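# Twist out the blender lid's filler cap, set it down

## Task

Remove the small filler cap from the blender lid and put it down on the table. The cap is locked: rotate it counter-clockwise until it stops, then it can be lifted free. The jar must end up standing on its base, nothing may stay in place only because the robot holds it, and the hand must open and move away at the finish.

## Robot and tools

Robot: one six-joint arm carrying a five-finger right hand, plus a wrist force-torque sensor. Joint ranges: pan -3.142 to 3.142, lift and the three wrist joints -6.283 to 6.283, elbow 0.000 to 3.142 rad. The elbow cannot quite straighten.

Scene frame: origin on the table top under the arm base, +z up, +x forward, +y to the left when facing +x. Positions are in metres, orientation is a wxyz quaternion.

Hand point: a spot fixed to the palm, 0.05 m in front of it, where index pad and thumb tip meet in a pinch. Its own axes: +z along the straightened fingers (fingertips 0.06 to 0.07 m past it), +y out of the palm, +x across the palm toward the little finger. The hand extends 0.08 m to the little-finger side; on the thumb side 0.02 m with the thumb swung in front of the palm, up to 0.09 m otherwise. A wrist bracket on the little-finger side sits 0.03 m beyond the point along +y and 0.11 m across; it can collide.

execute_actions: argument actions is a list holding zero or one item. Empty list: just report the state. An item with rows (1 to 15 rows) and steps (1 to 15, default 15) runs that many 1/30 s steps, one row per step, repeating the final row if rows run out. An item with only steps (up to 300) is a wait counted from the previous result. Optional pictures (true/false) controls camera images. A refused call sends nothing.

Row layout, 14 numbers each within -1 to 1: dx, dy, dz, rx, ry, rz, little, ring, middle, index, thumb_bend, thumb_turn, force_limit, speed. The first six are an offset, not a pose: a target relative to the hand point pose printed in the most recent result showing it (before any such result, and for later calls within one reply, relative to where the robot is when the action begins), expressed in the hand point's own axes. 1.0 equals 0.6 m of travel or 180 degrees; rx, ry, rz form a single rotation vector. Every row counts from that same base, not from the row before. All-zero offsets pull the hand back to that base; they do not hold still. Per step the command is clipped to 100 mm and 16 degrees from the measured pose, and motion trails commands by about 0.17 s; a large offset may need follow-up actions.

Finger numbers are absolute targets: for little, ring, middle, index and thumb_bend, +1 straight and -1 fully curled; thumb_turn +1 beside the palm, -1 across in front of it. A pinch is roughly index -0.22, thumb_bend -0.75, thumb_turn -0.57. force_limit maps -1..+1 to about 0..10 N at the fingertip (0..15 N for the two thumb motors) and only stops closing. speed maps -1..+1 to nearly zero..full (0.6 s for a full stroke); use -0.9 or slower for a gentle grip. A motor only starts when its target changes by 0.01 or more, then locks when it arrives, hits force_limit, or stalls. Resending identical numbers keeps a grip. To open, send a target more open than hand_measured. A wrap grip around 0.035 to 0.08 m objects works with the thumb already turned in front.

move: target is one 14-number row, same layout and same offset base as above. Optional speed 0.002 to 0.5 m/s (default 0.25; turning up to twice that in rad/s). Optional stop_force 9 to 40 N halts the straight path when the wrist senses that much extra push against the direction of travel, then backs off two steps and holds; use it only with slow, non-rotating moves, not when pulling away from a surface, and not in the first 0.2 s. Paths last 0.5 to 10 s and ignore obstacles. The result adds a move: line with the ending (done, contact, off_target, moving, held, fault), limits (paced = clipped, held = some steps blocked) and distance to target.

wait: seconds 0 to 10; the robot gets nothing new. zoom_image: camera (cam_high 672x504, cam_low 672x504, cam_wrist 504x504) and region [x0, y0, x1, y1] in pixels, at most 504 by 504. show_instructions: shows reference pages. finished_scene: scene number; irreversible.

Results: the state line has end_effector_position, end_effector_quat_wxyz and velocities in the scene frame; Wrist force and Wrist torque in hand-point axes (noisy, offset up to about 4 N, saturating near 50 N); joint torques; hand_measured, hand_stopped_by (moving, target, force, stalled, fault), hand_load_n (positive when pushed open; loads near 0 mean a lost grip), hand_force_limit, hand_speed. HELD marks steps not sent; pose unreachable means the clearance check changed a command; Hand target shows the current drive pose.

Avoid: pushing hard with this stiff arm (aim only slightly past contact), contact torques reaching 132 N m on the big joints or 24.6 N m on wrist joints, or 150 N outside force: either freezes the arm for 10 s. Long loaded holds heat motors; a warning appears at 70 °C and brakes engage at 85 °C. Do not drop, slam or knock anything, and never off the table. Loose objects may get nudged occasionally. The simulation keeps running while you compose replies.

Each tool is called after "Emit:" as name([rows], argument=value, ...), one row to a line, values as JSON.

Reference images:

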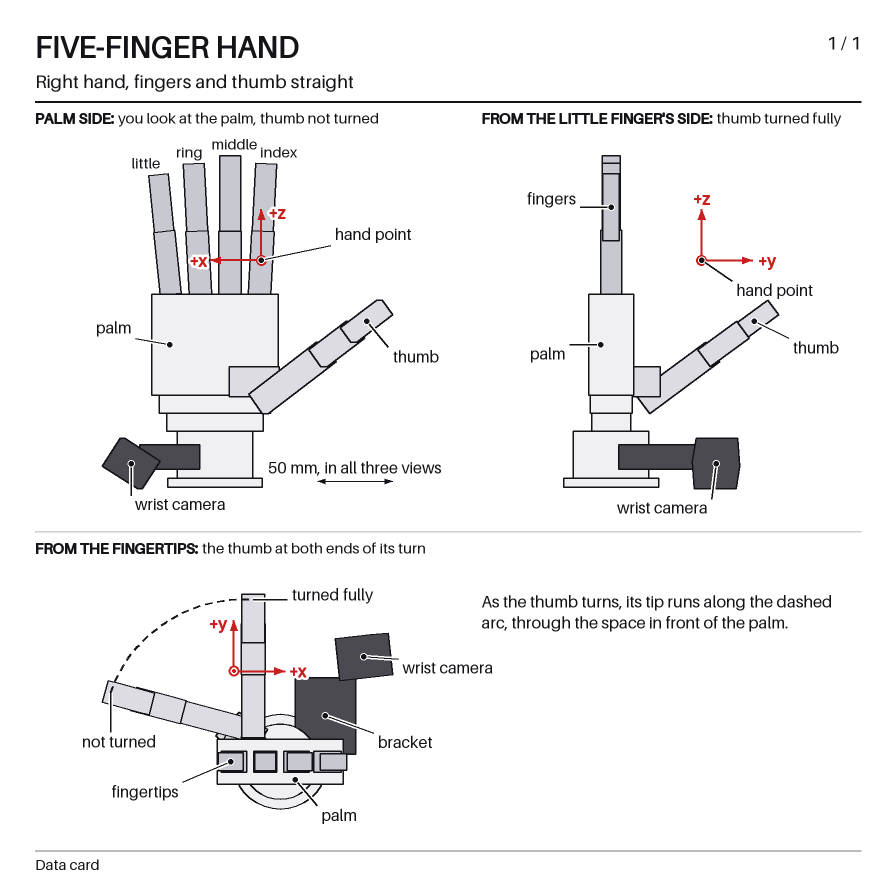

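## Session

Emit:
execute_actions(actions=[])

Scene clock: 0.00 s of 6600.00 s.
end_effector_position=(+0.3758, -0.0959, +0.2429) hand_measured=(+1.000, +1.000, +1.000, +1.000, +1.000, +1.000) hand_load_n=(+0.0, +0.0, +0.0, +0.0, +0.0, +0.0) hand_stopped_by=(target, target, target, target, target, target) hand_force_limit=0.00 hand_speed=-0.80 end_effector_quat_wxyz=(+0.053, -0.213, +0.708, +0.671) end_effector_velocity=(-0.000, +0.000, +0.000) end_effector_angular_velocity=(-0.003, -0.003, +0.000)
Joint positions: [-0.963 -0.815  1.767  1.93   1.156 -3.518]
Joint velocities: [-0.    -0.002 -0.    -0.001 -0.    -0.001]
Joint torques (N m, as the arm reports them, + toward a larger angle): no reading
Motor temperatures (°C, as the motors report them): [31 28 30 36 37 38]
Wrist force (N, on the end effector, along its own x y z axes, offset not removed): no reading
Wrist torque (N m, same axes, about the end effector's origin, offset not removed): no reading
Hand target: +0.376, -0.096, +0.243; +0.053, -0.213, +0.708, +0.671

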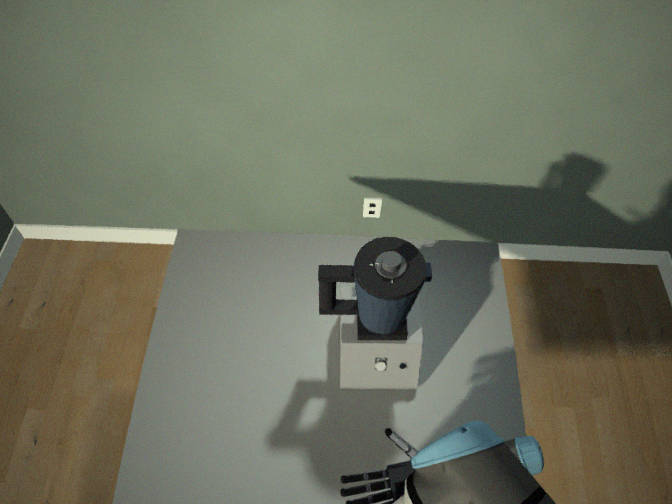

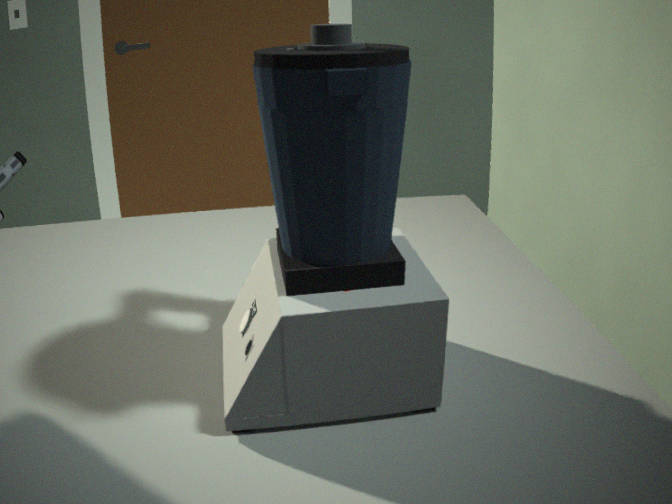

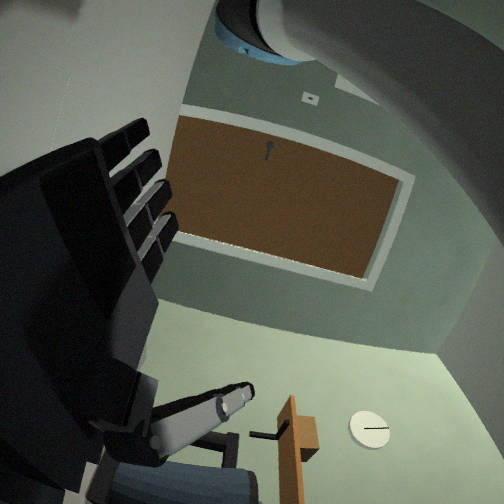

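Emit:
zoom_image(camera="cam_high", region=[340, 225, 440, 305])

Emit:
zoom_image(camera="cam_low", region=[240, 0, 420, 110])

Region (340, 225, 440, 305) of cam_high's 672x504 image, scaled by 5.040, with more detail than that image has; it fills the top 403 rows of this view, and the rest is white.

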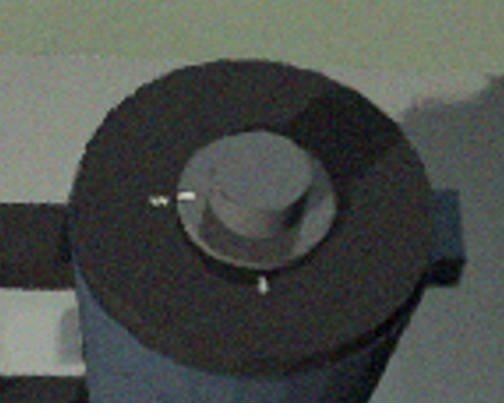

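Region (240, 0, 420, 110) of cam_low's 672x504 image, scaled by 2.800, with more detail than that image has.

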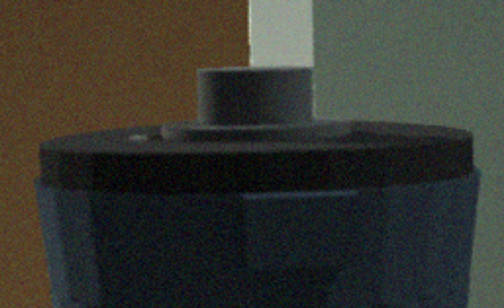

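Emit:
move(target=[-0.069,0.073,-0.024,0.316,0.370,-0.253,-1,-1,0.3,0.3,0.0,-1,0.5,0.5], speed=0.4)

Scene clock: 89.23 s of 6600.00 s.
end_effector_position=(+0.3993, -0.0993, +0.2998) hand_measured=(-1.000, -1.000, +0.300, +0.300, +0.000, -1.000) hand_load_n=(+0.0, +0.0, +0.0, +0.0, +0.0, +0.0) hand_stopped_by=(target, target, target, target, target, target) hand_force_limit=0.50 hand_speed=0.50 end_effector_quat_wxyz=(-0.001, +0.707, -0.707, +0.000) end_effector_velocity=(+0.000, +0.000, +0.000) end_effector_angular_velocity=(-0.008, -0.007, +0.005)
Joint positions: [-0.534 -1.395  1.371  1.418  1.604 -3.664]
Joint velocities: [ 0.004 -0.005  0.003 -0.008  0.004 -0.002]
Joint torques (N m, as the arm reports them, + toward a larger angle): [ 12.02 -46.23  -8.55  -0.36   2.81  -2.4 ]
Motor temperatures (°C, as the motors report them): [31 28 30 36 37 38]
Wrist force (N, on the end effector, along its own x y z axes, offset not removed): [-2.4 -0.9 0.7]
Wrist torque (N m, same axes, about the end effector's origin, offset not removed): [-0.18 0.42 -0.04]
Hand target: +0.399, -0.099, +0.300; -0.001, +0.707, -0.707, +0.001
Off the commanded pose: 0.001 m, 0 deg.
After step 90, 83.50 s passed at rest.
move: done
camera_calibration (this result's frames):
cam_wrist: T_world_to_cam=[[-0.988897, 0.148592, 0.00172826, 0.411162], [0.124378, 0.821276, 0.556808, -0.138862], [0.0813176, 0.550841, -0.830639, 0.406364], [0, 0, 0, 1]] pos_world=[0.390823, -0.170893, 0.414151]

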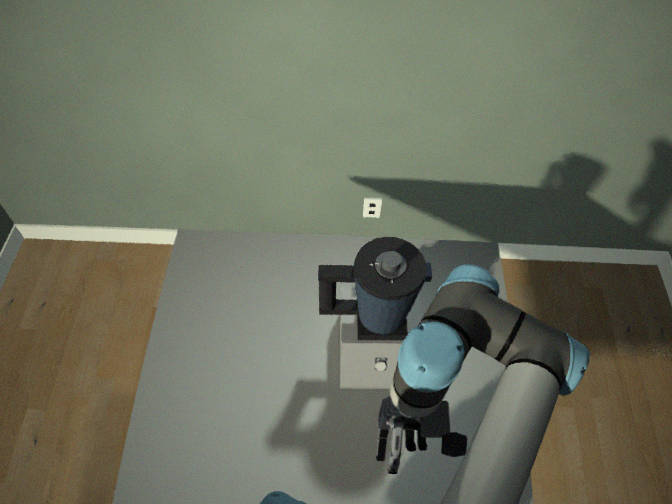

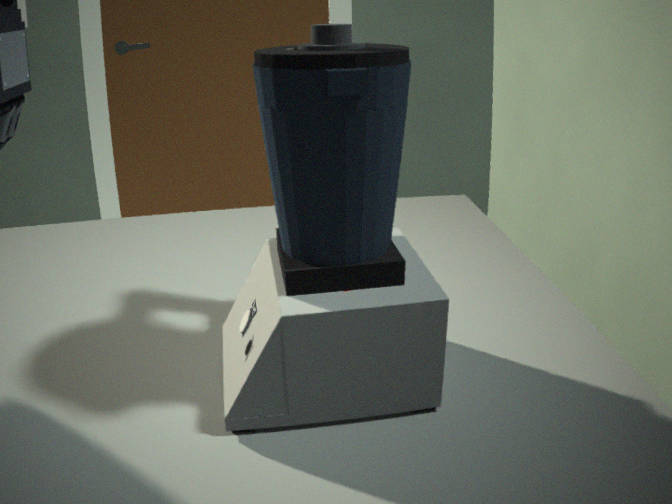

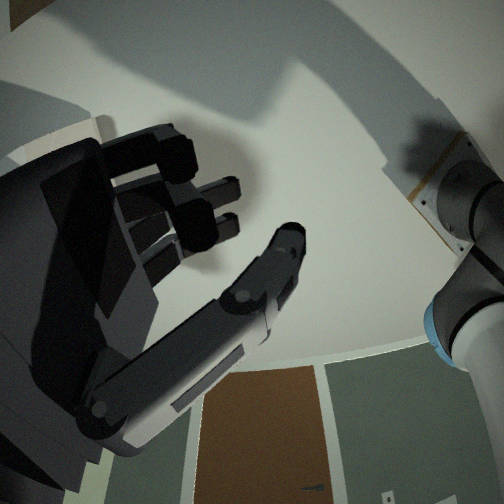

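Emit:
move(target=[-0.015,-0.202,0.017,0.361,0,0,-1,-1,0.3,0.3,0.0,-1,0.5,0.5], speed=0.4)

Scene clock: 106.53 s of 6600.00 s.
end_effector_position=(+0.5203, -0.0902, +0.2897) hand_measured=(-1.000, -1.000, +0.300, +0.300, +0.000, -1.000) hand_load_n=(+0.0, +0.0, +0.0, +0.0, +0.0, +0.0) hand_stopped_by=(target, target, target, target, target, target) hand_force_limit=0.50 hand_speed=0.50 end_effector_quat_wxyz=(-0.380, +0.597, -0.596, +0.379) end_effector_velocity=(+0.001, -0.000, -0.001) end_effector_angular_velocity=(+0.001, -0.010, -0.003)
Joint positions: [-0.796 -1.853  1.914  0.333  0.871 -3.525]
Joint velocities: [-0.001 -0.003  0.008 -0.018 -0.003  0.01 ]
Joint torques (N m, as the arm reports them, + toward a larger angle): [ -6.52 -30.01  -9.23  -1.78  -3.07   2.26]
Motor temperatures (°C, as the motors report them): [31 28 30 36 37 38]
Wrist force (N, on the end effector, along its own x y z axes, offset not removed): [-1.5 -1.9 -0.4]
Wrist torque (N m, same axes, about the end effector's origin, offset not removed): [-0.16 0.34 -0.12]
Hand target: +0.520, -0.090, +0.290; -0.381, +0.596, -0.596, +0.380
Off the commanded pose: 0.000 m, 0 deg.
After step 90, 12.23 s passed at rest.
move: done
camera_calibration (this result's frames):
cam_wrist: T_world_to_cam=[[-0.420927, 0.148744, -0.894816, 0.493713], [-0.451997, 0.82088, 0.349076, 0.204297], [0.78646, 0.55139, -0.278299, -0.143794], [0, 0, 0, 1]] pos_world=[0.413247, -0.161854, 0.330449]

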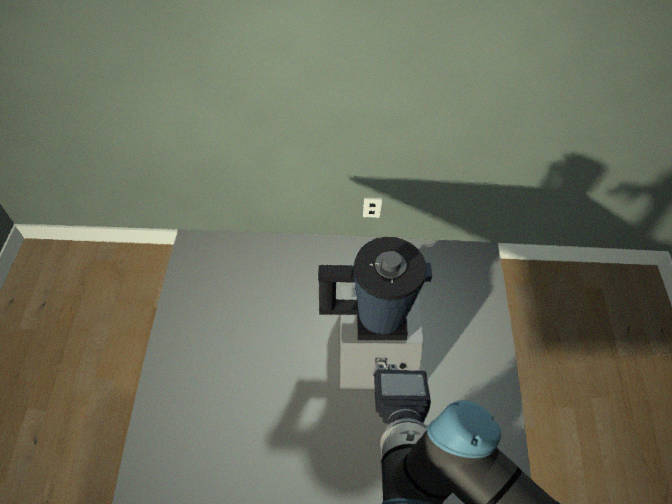

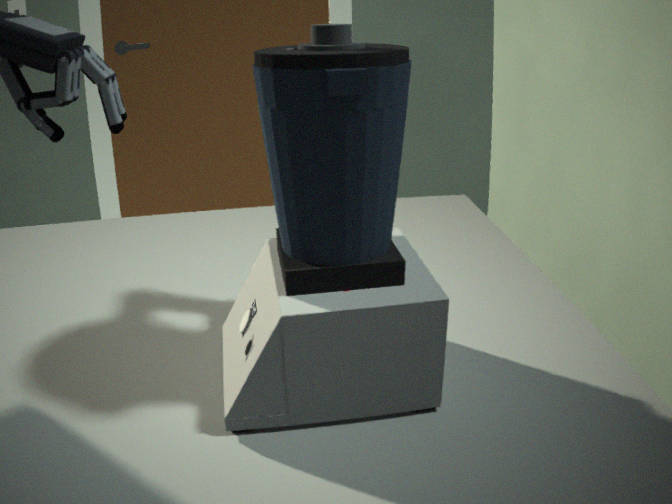

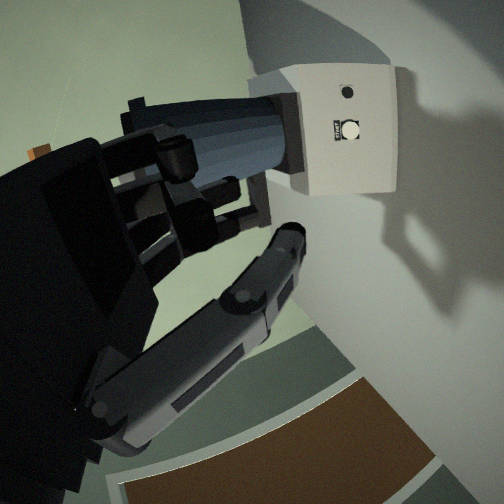

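Emit:
zoom_image(camera="cam_low", region=[0, 0, 180, 160])

Region (0, 0, 180, 160) of cam_low's 672x504 image, scaled by 2.800, with more detail than that image has.

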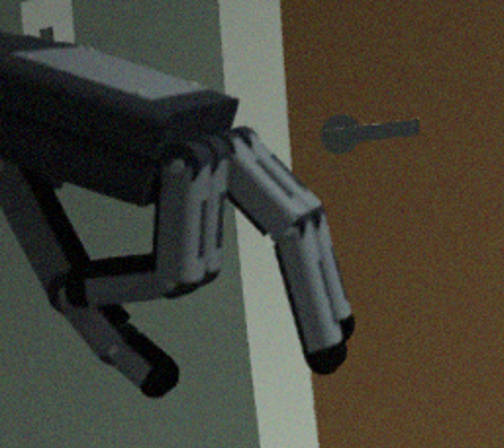

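Emit:
move(target=[-0.017,-0.232,-0.017,0,0,0,-1,-1,0.4,0.4,0.0,-1,0.5,0.5], speed=0.3)

Emit:
move(target=[0,-0.104,0.282,0,0,0,-1,-1,0.4,0.4,0.0,-1,0.5,0.5], speed=0.2)

Scene clock: 142.30 s of 6600.00 s.
end_effector_position=(+0.5697, -0.0799, +0.4199) hand_measured=(-1.000, -1.000, +0.400, +0.400, +0.000, -1.000) hand_load_n=(+0.0, +0.0, +0.0, +0.0, +0.0, +0.0) hand_stopped_by=(target, target, target, target, target, target) hand_force_limit=0.50 hand_speed=0.50 end_effector_quat_wxyz=(-0.380, +0.597, -0.596, +0.379) end_effector_velocity=(+0.001, -0.000, +0.003) end_effector_angular_velocity=(-0.003, +0.002, +0.000)
Joint positions: [-0.636 -1.762  1.499  0.615  1.02  -3.453]
Joint velocities: [ 0.004  0.004 -0.012  0.008  0.005 -0.002]
Joint torques (N m, as the arm reports them, + toward a larger angle): [ 11.89  -7.78 -28.05   2.33   1.98  -2.54]
Motor temperatures (°C, as the motors report them): [31 28 30 36 37 38]
Wrist force (N, on the end effector, along its own x y z axes, offset not removed): [-3.4 -1.4 -1.0]
Wrist torque (N m, same axes, about the end effector's origin, offset not removed): [-0.08 0.65 -0.18]
Hand target: +0.570, -0.080, +0.420; -0.380, +0.597, -0.596, +0.379
Off the commanded pose: 0.000 m, 0 deg.
After step 90, 31.67 s passed at rest.
move: done
camera_calibration (this result's frames):
cam_wrist: T_world_to_cam=[[-0.420784, 0.148731, -0.894886, 0.629434], [-0.452087, 0.820862, 0.349004, 0.172769], [0.786485, 0.551421, -0.278166, -0.152148], [0, 0, 0, 1]] pos_world=[0.462625, -0.151538, 0.460652]

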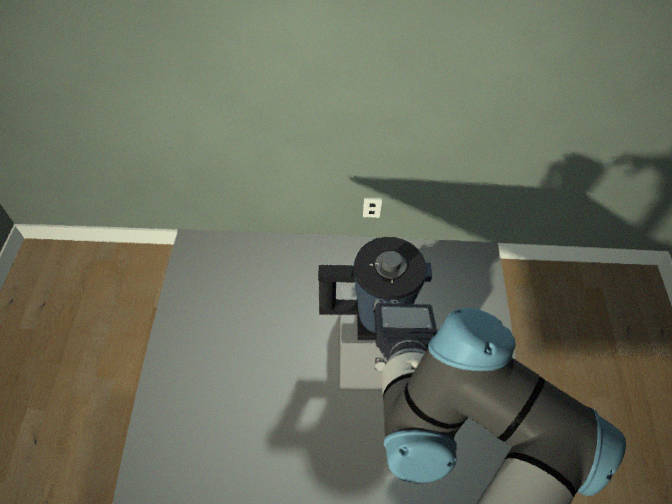

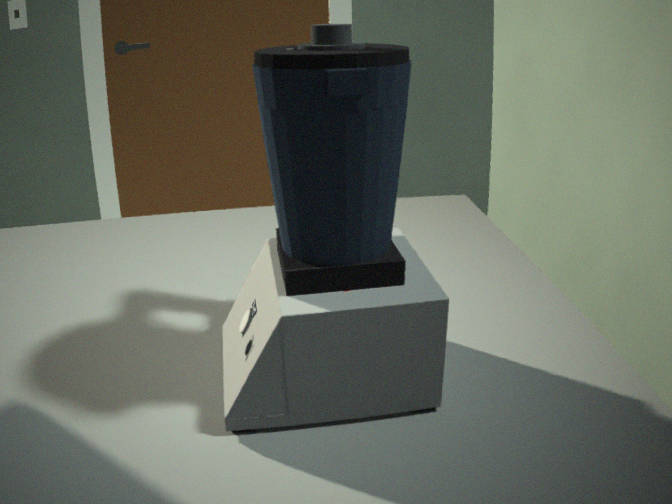

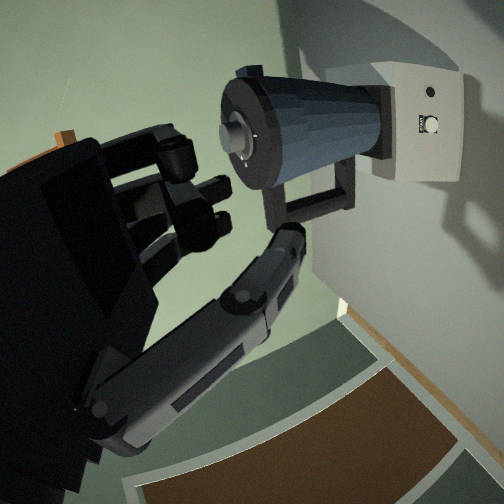

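Scene clock: 143.80 s of 6600.00 s.
end_effector_position=(+0.7492, -0.0798, +0.4049) hand_measured=(-1.000, -1.000, +0.400, +0.400, +0.000, -1.000) hand_load_n=(+0.0, +0.0, +0.0, +0.0, +0.0, +0.0) hand_stopped_by=(target, target, target, target, target, target) hand_force_limit=0.50 hand_speed=0.50 end_effector_quat_wxyz=(-0.380, +0.597, -0.596, +0.379) end_effector_velocity=(+0.002, +0.000, -0.000) end_effector_angular_velocity=(+0.001, +0.003, +0.002)
Joint positions: [-0.395 -1.303  0.992  0.626  1.248 -3.367]
Joint velocities: [ 0.002  0.008 -0.011  0.007 -0.    -0.   ]
Joint torques (N m, as the arm reports them, + toward a larger angle): [ 14.02 -26.13 -31.1    2.27   2.22  -1.2 ]
Motor temperatures (°C, as the motors report them): [31 28 30 36 37 38]
Wrist force (N, on the end effector, along its own x y z axes, offset not removed): [-1.7 -2.2 0.6]
Wrist torque (N m, same axes, about the end effector's origin, offset not removed): [-0.29 0.33 -0.13]
Hand target: +0.749, -0.080, +0.405; -0.380, +0.597, -0.596, +0.379
Off the commanded pose: 0.000 m, 0 deg.
move: done
camera_calibration (this result's frames):
cam_wrist: T_world_to_cam=[[-0.420752, 0.148737, -0.894899, 0.691537], [-0.452068, 0.820881, 0.348982, 0.259064], [0.786513, 0.55139, -0.278148, -0.297512], [0, 0, 0, 1]] pos_world=[0.642077, -0.151473, 0.445695]

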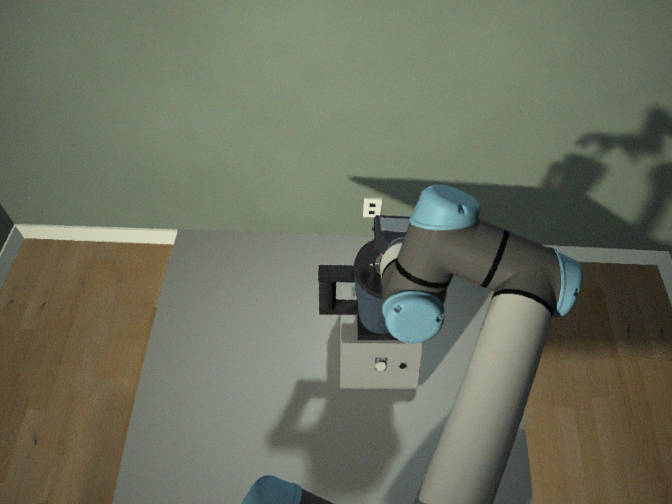

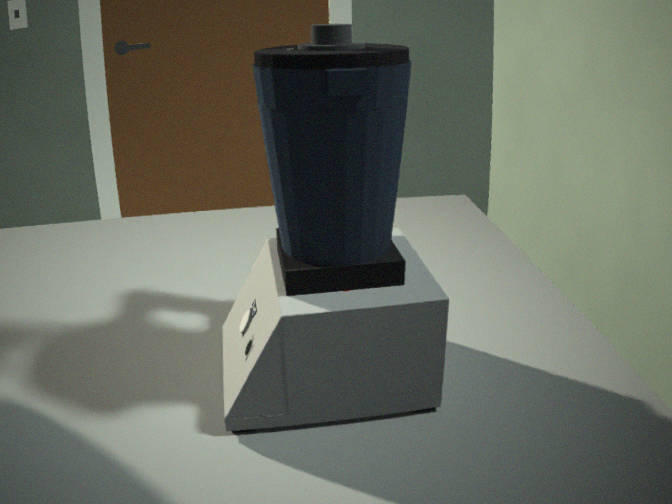

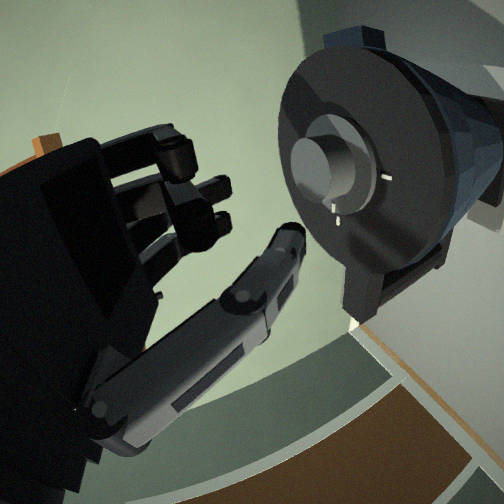

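Emit:
move(target=[0.027,0.027,0.02,0,0,0,-1,-1,0.4,0.4,0.0,-1,0.5,0.5], speed=0.05)

Emit:
zoom_image(camera="cam_low", region=[260, 0, 400, 70])

Scene clock: 181.57 s of 6600.00 s.
end_effector_position=(+0.7532, -0.0959, +0.3854) hand_measured=(-1.000, -1.000, +0.400, +0.400, +0.000, -1.000) hand_load_n=(+0.0, +0.0, +0.0, +0.0, +0.0, +0.0) hand_stopped_by=(target, target, target, target, target, target) hand_force_limit=0.50 hand_speed=0.50 end_effector_quat_wxyz=(-0.380, +0.597, -0.596, +0.379) end_effector_velocity=(+0.001, -0.001, -0.001) end_effector_angular_velocity=(-0.000, -0.001, +0.001)
Joint positions: [-0.426 -1.292  1.023  0.588  1.218 -3.377]
Joint velocities: [-0.003  0.001  0.003 -0.004 -0.003 -0.001]
Joint torques (N m, as the arm reports them, + toward a larger angle): [ -2.88 -27.99  -9.39  -2.31  -3.17  -2.28]
Motor temperatures (°C, as the motors report them): [31 28 30 36 37 38]
Wrist force (N, on the end effector, along its own x y z axes, offset not removed): [-2.0 -1.8 -0.7]
Wrist torque (N m, same axes, about the end effector's origin, offset not removed): [-0.13 0.50 -0.11]
Hand target: +0.753, -0.096, +0.385; -0.380, +0.597, -0.596, +0.379
Off the commanded pose: 0.000 m, 0 deg.
After step 90, 33.87 s passed at rest.
move: done
camera_calibration (this result's frames):
cam_wrist: T_world_to_cam=[[-0.420753, 0.148756, -0.894896, 0.678108], [-0.452061, 0.820878, 0.348998, 0.280881], [0.786516, 0.55139, -0.278141, -0.297269], [0, 0, 0, 1]] pos_world=[0.646098, -0.167531, 0.426126]

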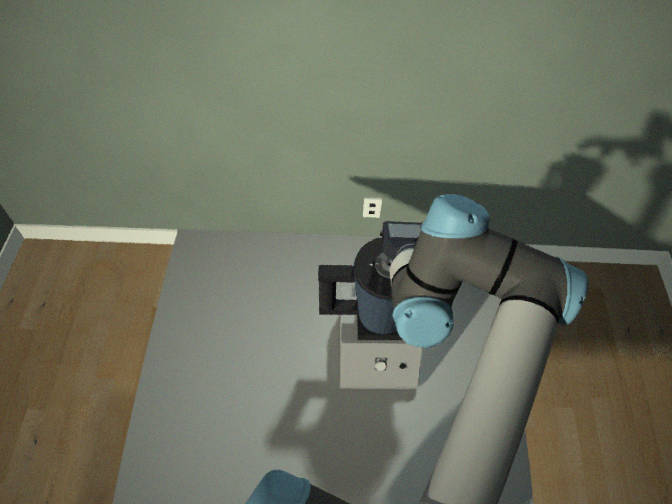

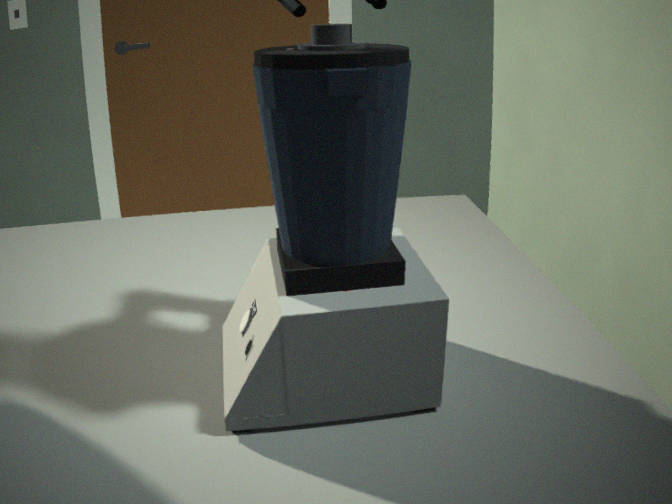

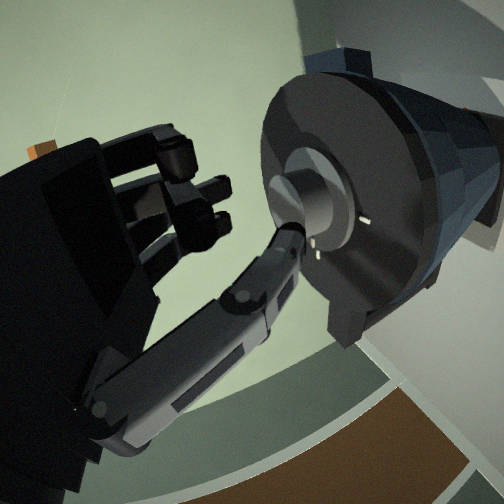

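Region (260, 0, 400, 70) of cam_low's 672x504 image, scaled by 3.600, with more detail than that image has.

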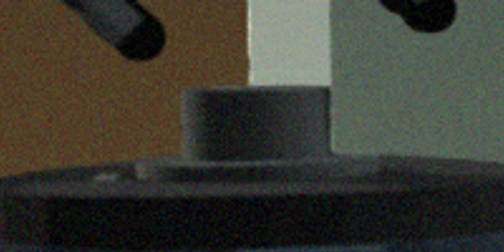

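Emit:
zoom_image(camera="cam_wrist", region=[200, 130, 380, 280])

Region (200, 130, 380, 280) of cam_wrist's 504x504 image, scaled by 2.800, with more detail than that image has.

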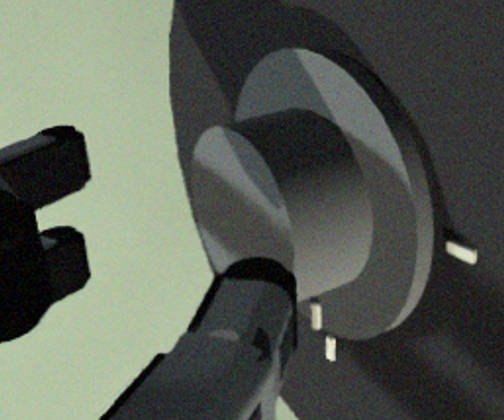

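Emit:
move(target=[0.002,-0.011,0.023,0,0.302,0.141,-1,-1,0.4,0.4,0.0,-1,0.5,0.5], speed=0.25)

Emit:
zoom_image(camera="cam_wrist", region=[200, 130, 380, 280])

Scene clock: 206.77 s of 6600.00 s.
end_effector_position=(+0.7686, -0.0973, +0.3854) hand_measured=(-1.000, -1.000, +0.400, +0.400, +0.000, -1.000) hand_load_n=(+0.0, +0.0, +0.0, +0.0, +0.0, +0.0) hand_stopped_by=(target, target, target, target, target, target) hand_force_limit=0.50 hand_speed=0.50 end_effector_quat_wxyz=(+0.140, -0.219, +0.814, -0.519) end_effector_velocity=(+0.001, +0.000, -0.001) end_effector_angular_velocity=(+0.006, +0.009, -0.012)
Joint positions: [-0.03  -0.943  0.541  0.872  2.525 -2.687]
Joint velocities: [ 0.002  0.029 -0.05   0.047  0.008  0.022]
Joint torques (N m, as the arm reports them, + toward a larger angle): [ 15.11 -36.88 -28.99   3.12   2.82   2.29]
Motor temperatures (°C, as the motors report them): [31 28 30 36 37 38]
Wrist force (N, on the end effector, along its own x y z axes, offset not removed): [-3.5 -2.7 0.3]
Wrist torque (N m, same axes, about the end effector's origin, offset not removed): [-0.35 0.56 -0.21]
Hand target: +0.769, -0.097, +0.385; +0.140, -0.219, +0.815, -0.519
Off the commanded pose: 0.000 m, 0 deg.
After step 90, 19.53 s passed at rest.
move: done
camera_calibration (this result's frames):
cam_wrist: T_world_to_cam=[[-0.0817744, 0.438308, -0.895097, 0.452518], [0.483575, 0.802755, 0.348912, -0.431859], [0.871474, -0.404315, -0.2776, -0.467071], [0, 0, 0, 1]] pos_world=[0.652882, -0.0405094, 0.426069]

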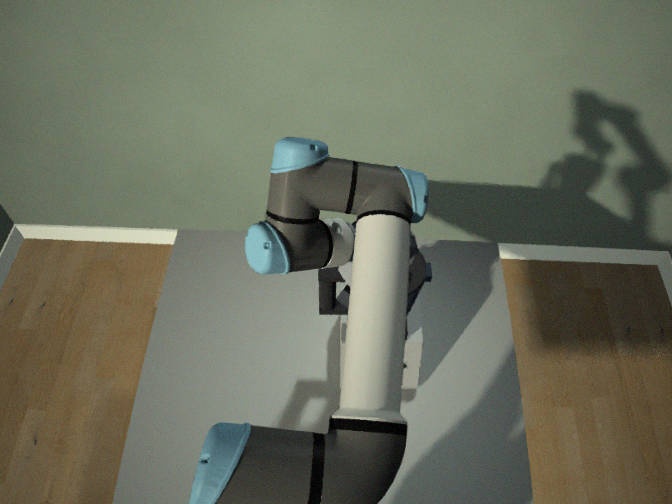

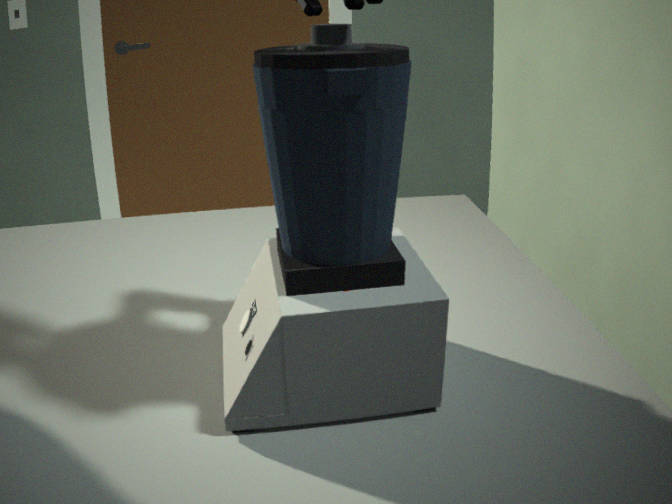

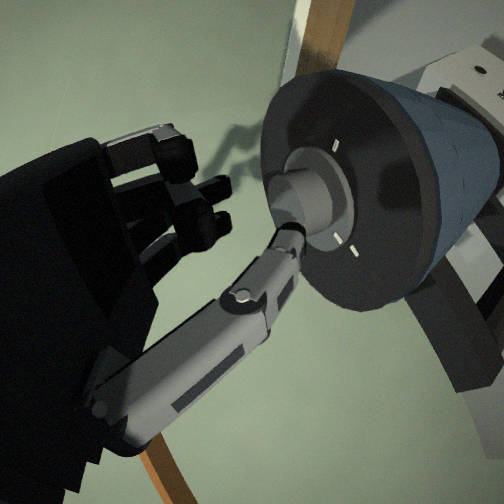

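Region (200, 130, 380, 280) of cam_wrist's 504x504 image, scaled by 2.800, with more detail than that image has.

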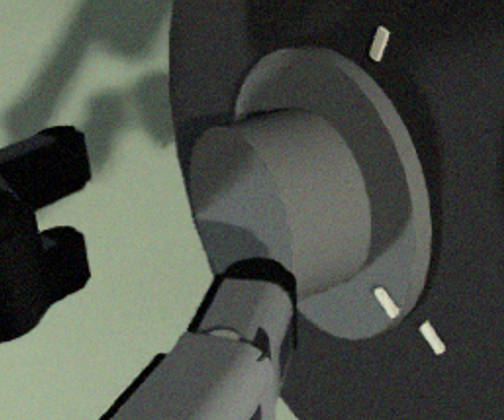

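Emit:
move(target=[0.003,0.0295,0.0193,0,0,0,-1,-1,0.4,0.4,0.0,-1,0.5,0.5], speed=0.03, stop_force=12)

Emit:
execute_actions([
  {"rows":[[0,0,0,0,0,0,-1,-1,-0.3,-0.3,0.0,-1,-0.4,-0.7]],"steps":15},
], pictures=false)

Emit:
wait(seconds=1)

Emit:
zoom_image(camera="cam_low", region=[260, 0, 400, 70])

Scene clock: 229.93 s of 6600.00 s.
end_effector_position=(+0.7686, -0.1008, +0.3647) hand_measured=(-1.000, -1.000, +0.400, +0.400, +0.000, -1.000) hand_load_n=(+0.0, +0.0, +0.0, +0.0, +0.0, +0.0) hand_stopped_by=(target, target, target, target, target, target) hand_force_limit=0.50 hand_speed=0.50 end_effector_quat_wxyz=(+0.140, -0.219, +0.814, -0.519) end_effector_velocity=(-0.000, -0.000, -0.002) end_effector_angular_velocity=(-0.001, -0.001, +0.001)
Joint positions: [-0.04  -0.968  0.638  0.795  2.516 -2.695]
Joint velocities: [-0.001 -0.005  0.012 -0.01  -0.001 -0.002]
Joint torques (N m, as the arm reports them, + toward a larger angle): [ -0.16 -63.47  -8.87  -1.7   -2.17  -2.66]
Motor temperatures (°C, as the motors report them): [31 28 30 36 37 38]
Wrist force (N, on the end effector, along its own x y z axes, offset not removed): [-1.5 -1.5 -1.4]
Wrist torque (N m, same axes, about the end effector's origin, offset not removed): [-0.10 0.34 -0.04]
Hand target: +0.769, -0.101, +0.364; +0.140, -0.219, +0.814, -0.519
Off the commanded pose: 0.000 m, 0 deg.
After step 90, 19.13 s passed at rest.
move: done
camera_calibration (this result's frames):
cam_wrist: T_world_to_cam=[[-0.081835, 0.438387, -0.895053, 0.435529], [0.483697, 0.802679, 0.348918, -0.421935], [0.871401, -0.404381, -0.277734, -0.474142], [0, 0, 0, 1]] pos_world=[0.652899, -0.0439853, 0.405357]

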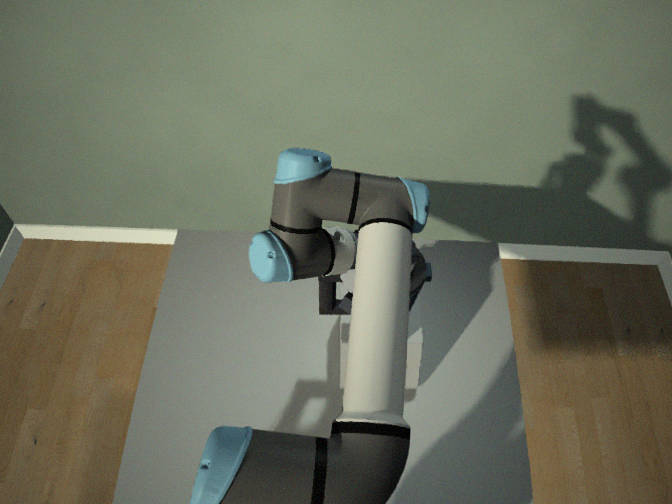

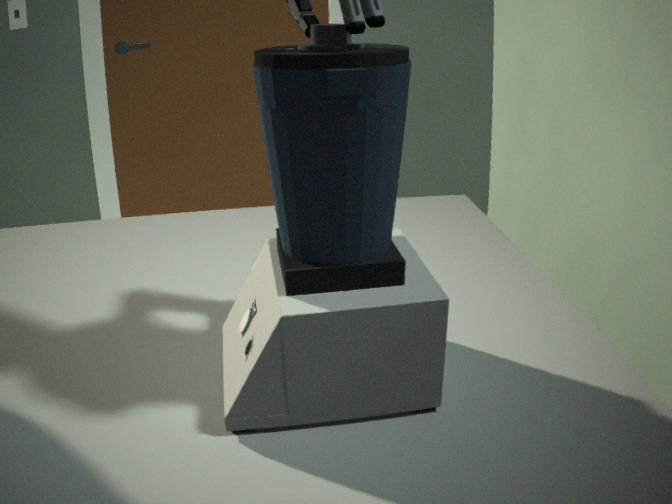

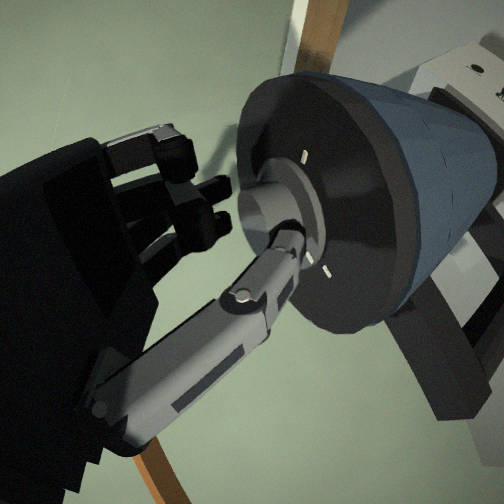

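Scene clock: 230.43 s of 6600.00 s.
end_effector_position=(+0.7685, -0.1008, +0.3647) hand_measured=(-1.000, -1.000, +0.202, +0.202, +0.000, -1.000) hand_load_n=(+0.0, +0.0, +0.0, +0.0, +0.0, +0.0) hand_stopped_by=(target, target, moving, moving, target, target) hand_force_limit=-0.40 hand_speed=-0.70 end_effector_quat_wxyz=(+0.140, -0.219, +0.814, -0.519) end_effector_velocity=(+0.000, +0.000, -0.001) end_effector_angular_velocity=(+0.001, +0.002, +0.001)
Joint positions: [-0.041 -0.969  0.638  0.795  2.516 -2.695]
Joint velocities: [ 0.     0.001 -0.     0.001 -0.001  0.   ]
Joint torques (N m, as the arm reports them, + toward a larger angle): [  2.65 -45.12 -27.46   3.04  -1.03   0.12]
Motor temperatures (°C, as the motors report them): [31 28 30 36 37 38]
Wrist force (N, on the end effector, along its own x y z axes, offset not removed): [-3.5 -1.5 0.3]
Wrist torque (N m, same axes, about the end effector's origin, offset not removed): [-0.19 0.55 -0.20]
Hand target: +0.769, -0.101, +0.365; +0.140, -0.219, +0.814, -0.519
Off the commanded pose: 0.000 m, 0 deg.
Steps of this call (steps 1 to 15: all 15 steps of this action). Readings (end_effector_position | what the end effector reports):
1: (+0.7686, -0.1008, +0.3646) | hand_measured=(-1.000, -1.000, +0.400, +0.400, +0.000, -1.000) hand_load_n=(+0.0, +0.0, +0.0, +0.0, +0.0, +0.0) hand_stopped_by=(target, target, moving, moving, target, target) hand_force_limit=-0.40 hand_speed=-0.70
2: (+0.7686, -0.1008, +0.3646) | hand_measured=(-1.000, -1.000, +0.400, +0.400, +0.000, -1.000) hand_load_n=(+0.0, +0.0, +0.0, +0.0, +0.0, +0.0) hand_stopped_by=(target, target, moving, moving, target, target) hand_force_limit=-0.40 hand_speed=-0.70
4: (+0.7686, -0.1008, +0.3646) | hand_measured=(-1.000, -1.000, +0.384, +0.384, +0.000, -1.000) hand_load_n=(+0.0, +0.0, +0.0, +0.0, +0.0, +0.0) hand_stopped_by=(target, target, moving, moving, target, target) hand_force_limit=-0.40 hand_speed=-0.70
8: (+0.7686, -0.1008, +0.3646) | hand_measured=(-1.000, -1.000, +0.318, +0.318, +0.000, -1.000) hand_load_n=(+0.0, +0.0, +0.0, +0.0, +0.0, +0.0) hand_stopped_by=(target, target, moving, moving, target, target) hand_force_limit=-0.40 hand_speed=-0.70
15: the state above

Scene clock: 231.43 s of 6600.00 s.
end_effector_position=(+0.7686, -0.1008, +0.3647) hand_measured=(-1.000, -1.000, +0.102, +0.070, +0.002, -1.000) hand_load_n=(+0.0, +0.0, +2.5, +5.5, +2.0, +0.5) hand_stopped_by=(target, target, force, force, target, target) hand_force_limit=-0.40 hand_speed=-0.70 end_effector_quat_wxyz=(+0.140, -0.219, +0.814, -0.519) end_effector_velocity=(+0.000, +0.000, -0.001) end_effector_angular_velocity=(+0.000, +0.001, -0.000)
Joint positions: [-0.041 -0.968  0.638  0.795  2.516 -2.695]
Joint velocities: [-0.     0.001 -0.     0.    -0.     0.001]
Joint torques (N m, as the arm reports them, + toward a larger angle): [ 10.98 -31.97 -22.15   3.45   1.51   2.11]
Motor temperatures (°C, as the motors report them): [31 28 30 36 37 38]
Wrist force (N, on the end effector, along its own x y z axes, offset not removed): [-2.9 -7.4 -0.2]
Wrist torque (N m, same axes, about the end effector's origin, offset not removed): [-0.14 0.49 -0.10]
Hand target: +0.769, -0.101, +0.365; +0.140, -0.219, +0.814, -0.519
Off the commanded pose: 0.000 m, 0 deg.
Steps of this call (steps 1 to 30: nothing new was sent). Readings (end_effector_position | what the end effector reports):
1: (+0.7685, -0.1008, +0.3647) | hand_measured=(-1.000, -1.000, +0.184, +0.184, +0.000, -1.000) hand_load_n=(+0.0, +0.0, +0.0, +0.0, +0.0, +0.0) hand_stopped_by=(target, target, moving, moving, target, target) hand_force_limit=-0.40 hand_speed=-0.70
2: (+0.7685, -0.1008, +0.3647) | hand_measured=(-1.000, -1.000, +0.168, +0.168, +0.000, -1.000) hand_load_n=(+0.0, +0.0, +0.0, +0.0, +0.0, +0.0) hand_stopped_by=(target, target, moving, moving, target, target) hand_force_limit=-0.40 hand_speed=-0.70
4: (+0.7685, -0.1008, +0.3647) | hand_measured=(-1.000, -1.000, +0.134, +0.134, +0.000, -1.000) hand_load_n=(+0.0, +0.0, +0.0, +0.0, +0.0, +0.0) hand_stopped_by=(target, target, moving, moving, target, target) hand_force_limit=-0.40 hand_speed=-0.70
8: (+0.7686, -0.1008, +0.3648) | hand_measured=(-1.000, -1.000, +0.102, +0.070, +0.002, -1.000) hand_load_n=(+0.0, +0.0, +2.0, +5.5, +2.5, +0.5) hand_stopped_by=(target, target, force, force, target, target) hand_force_limit=-0.40 hand_speed=-0.70
30: the state above
camera_calibration (this result's frames):
cam_wrist: T_world_to_cam=[[-0.0817972, 0.438402, -0.895049, 0.435516], [0.483683, 0.802673, 0.348952, -0.421932], [0.871413, -0.404377, -0.277704, -0.474174], [0, 0, 0, 1]] pos_world=[0.652907, -0.0440027, 0.405363]

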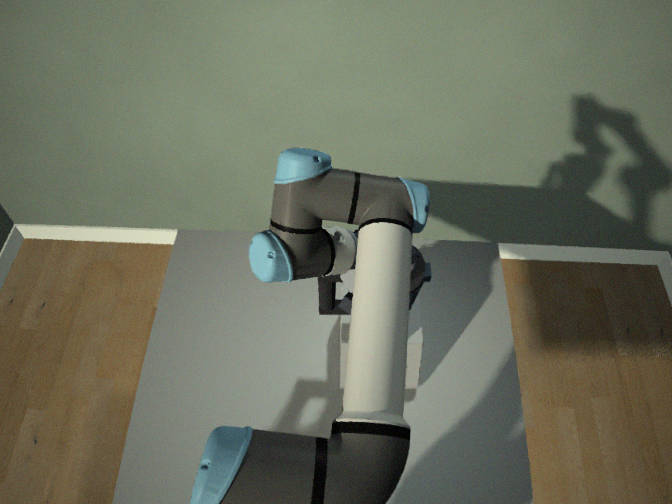

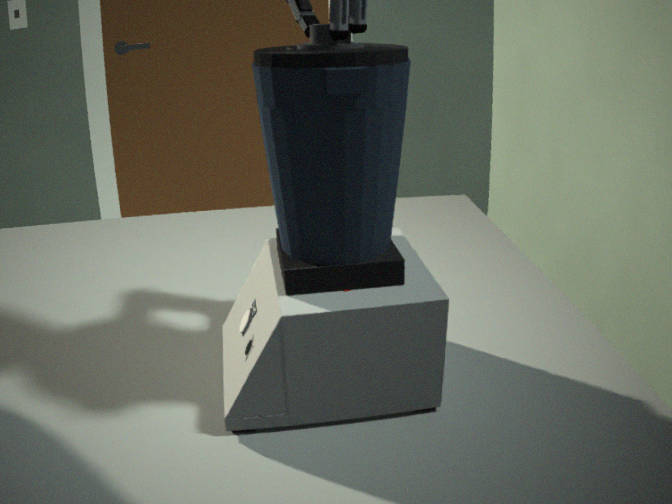

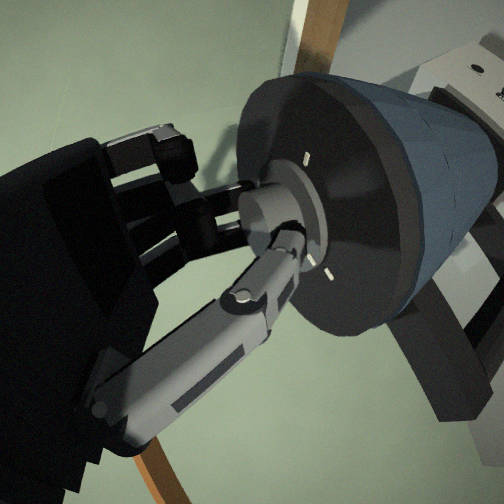

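Region (260, 0, 400, 70) of cam_low's 672x504 image, scaled by 3.600, with more detail than that image has.

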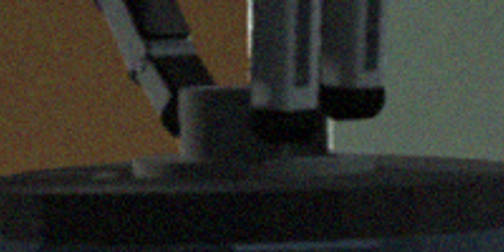

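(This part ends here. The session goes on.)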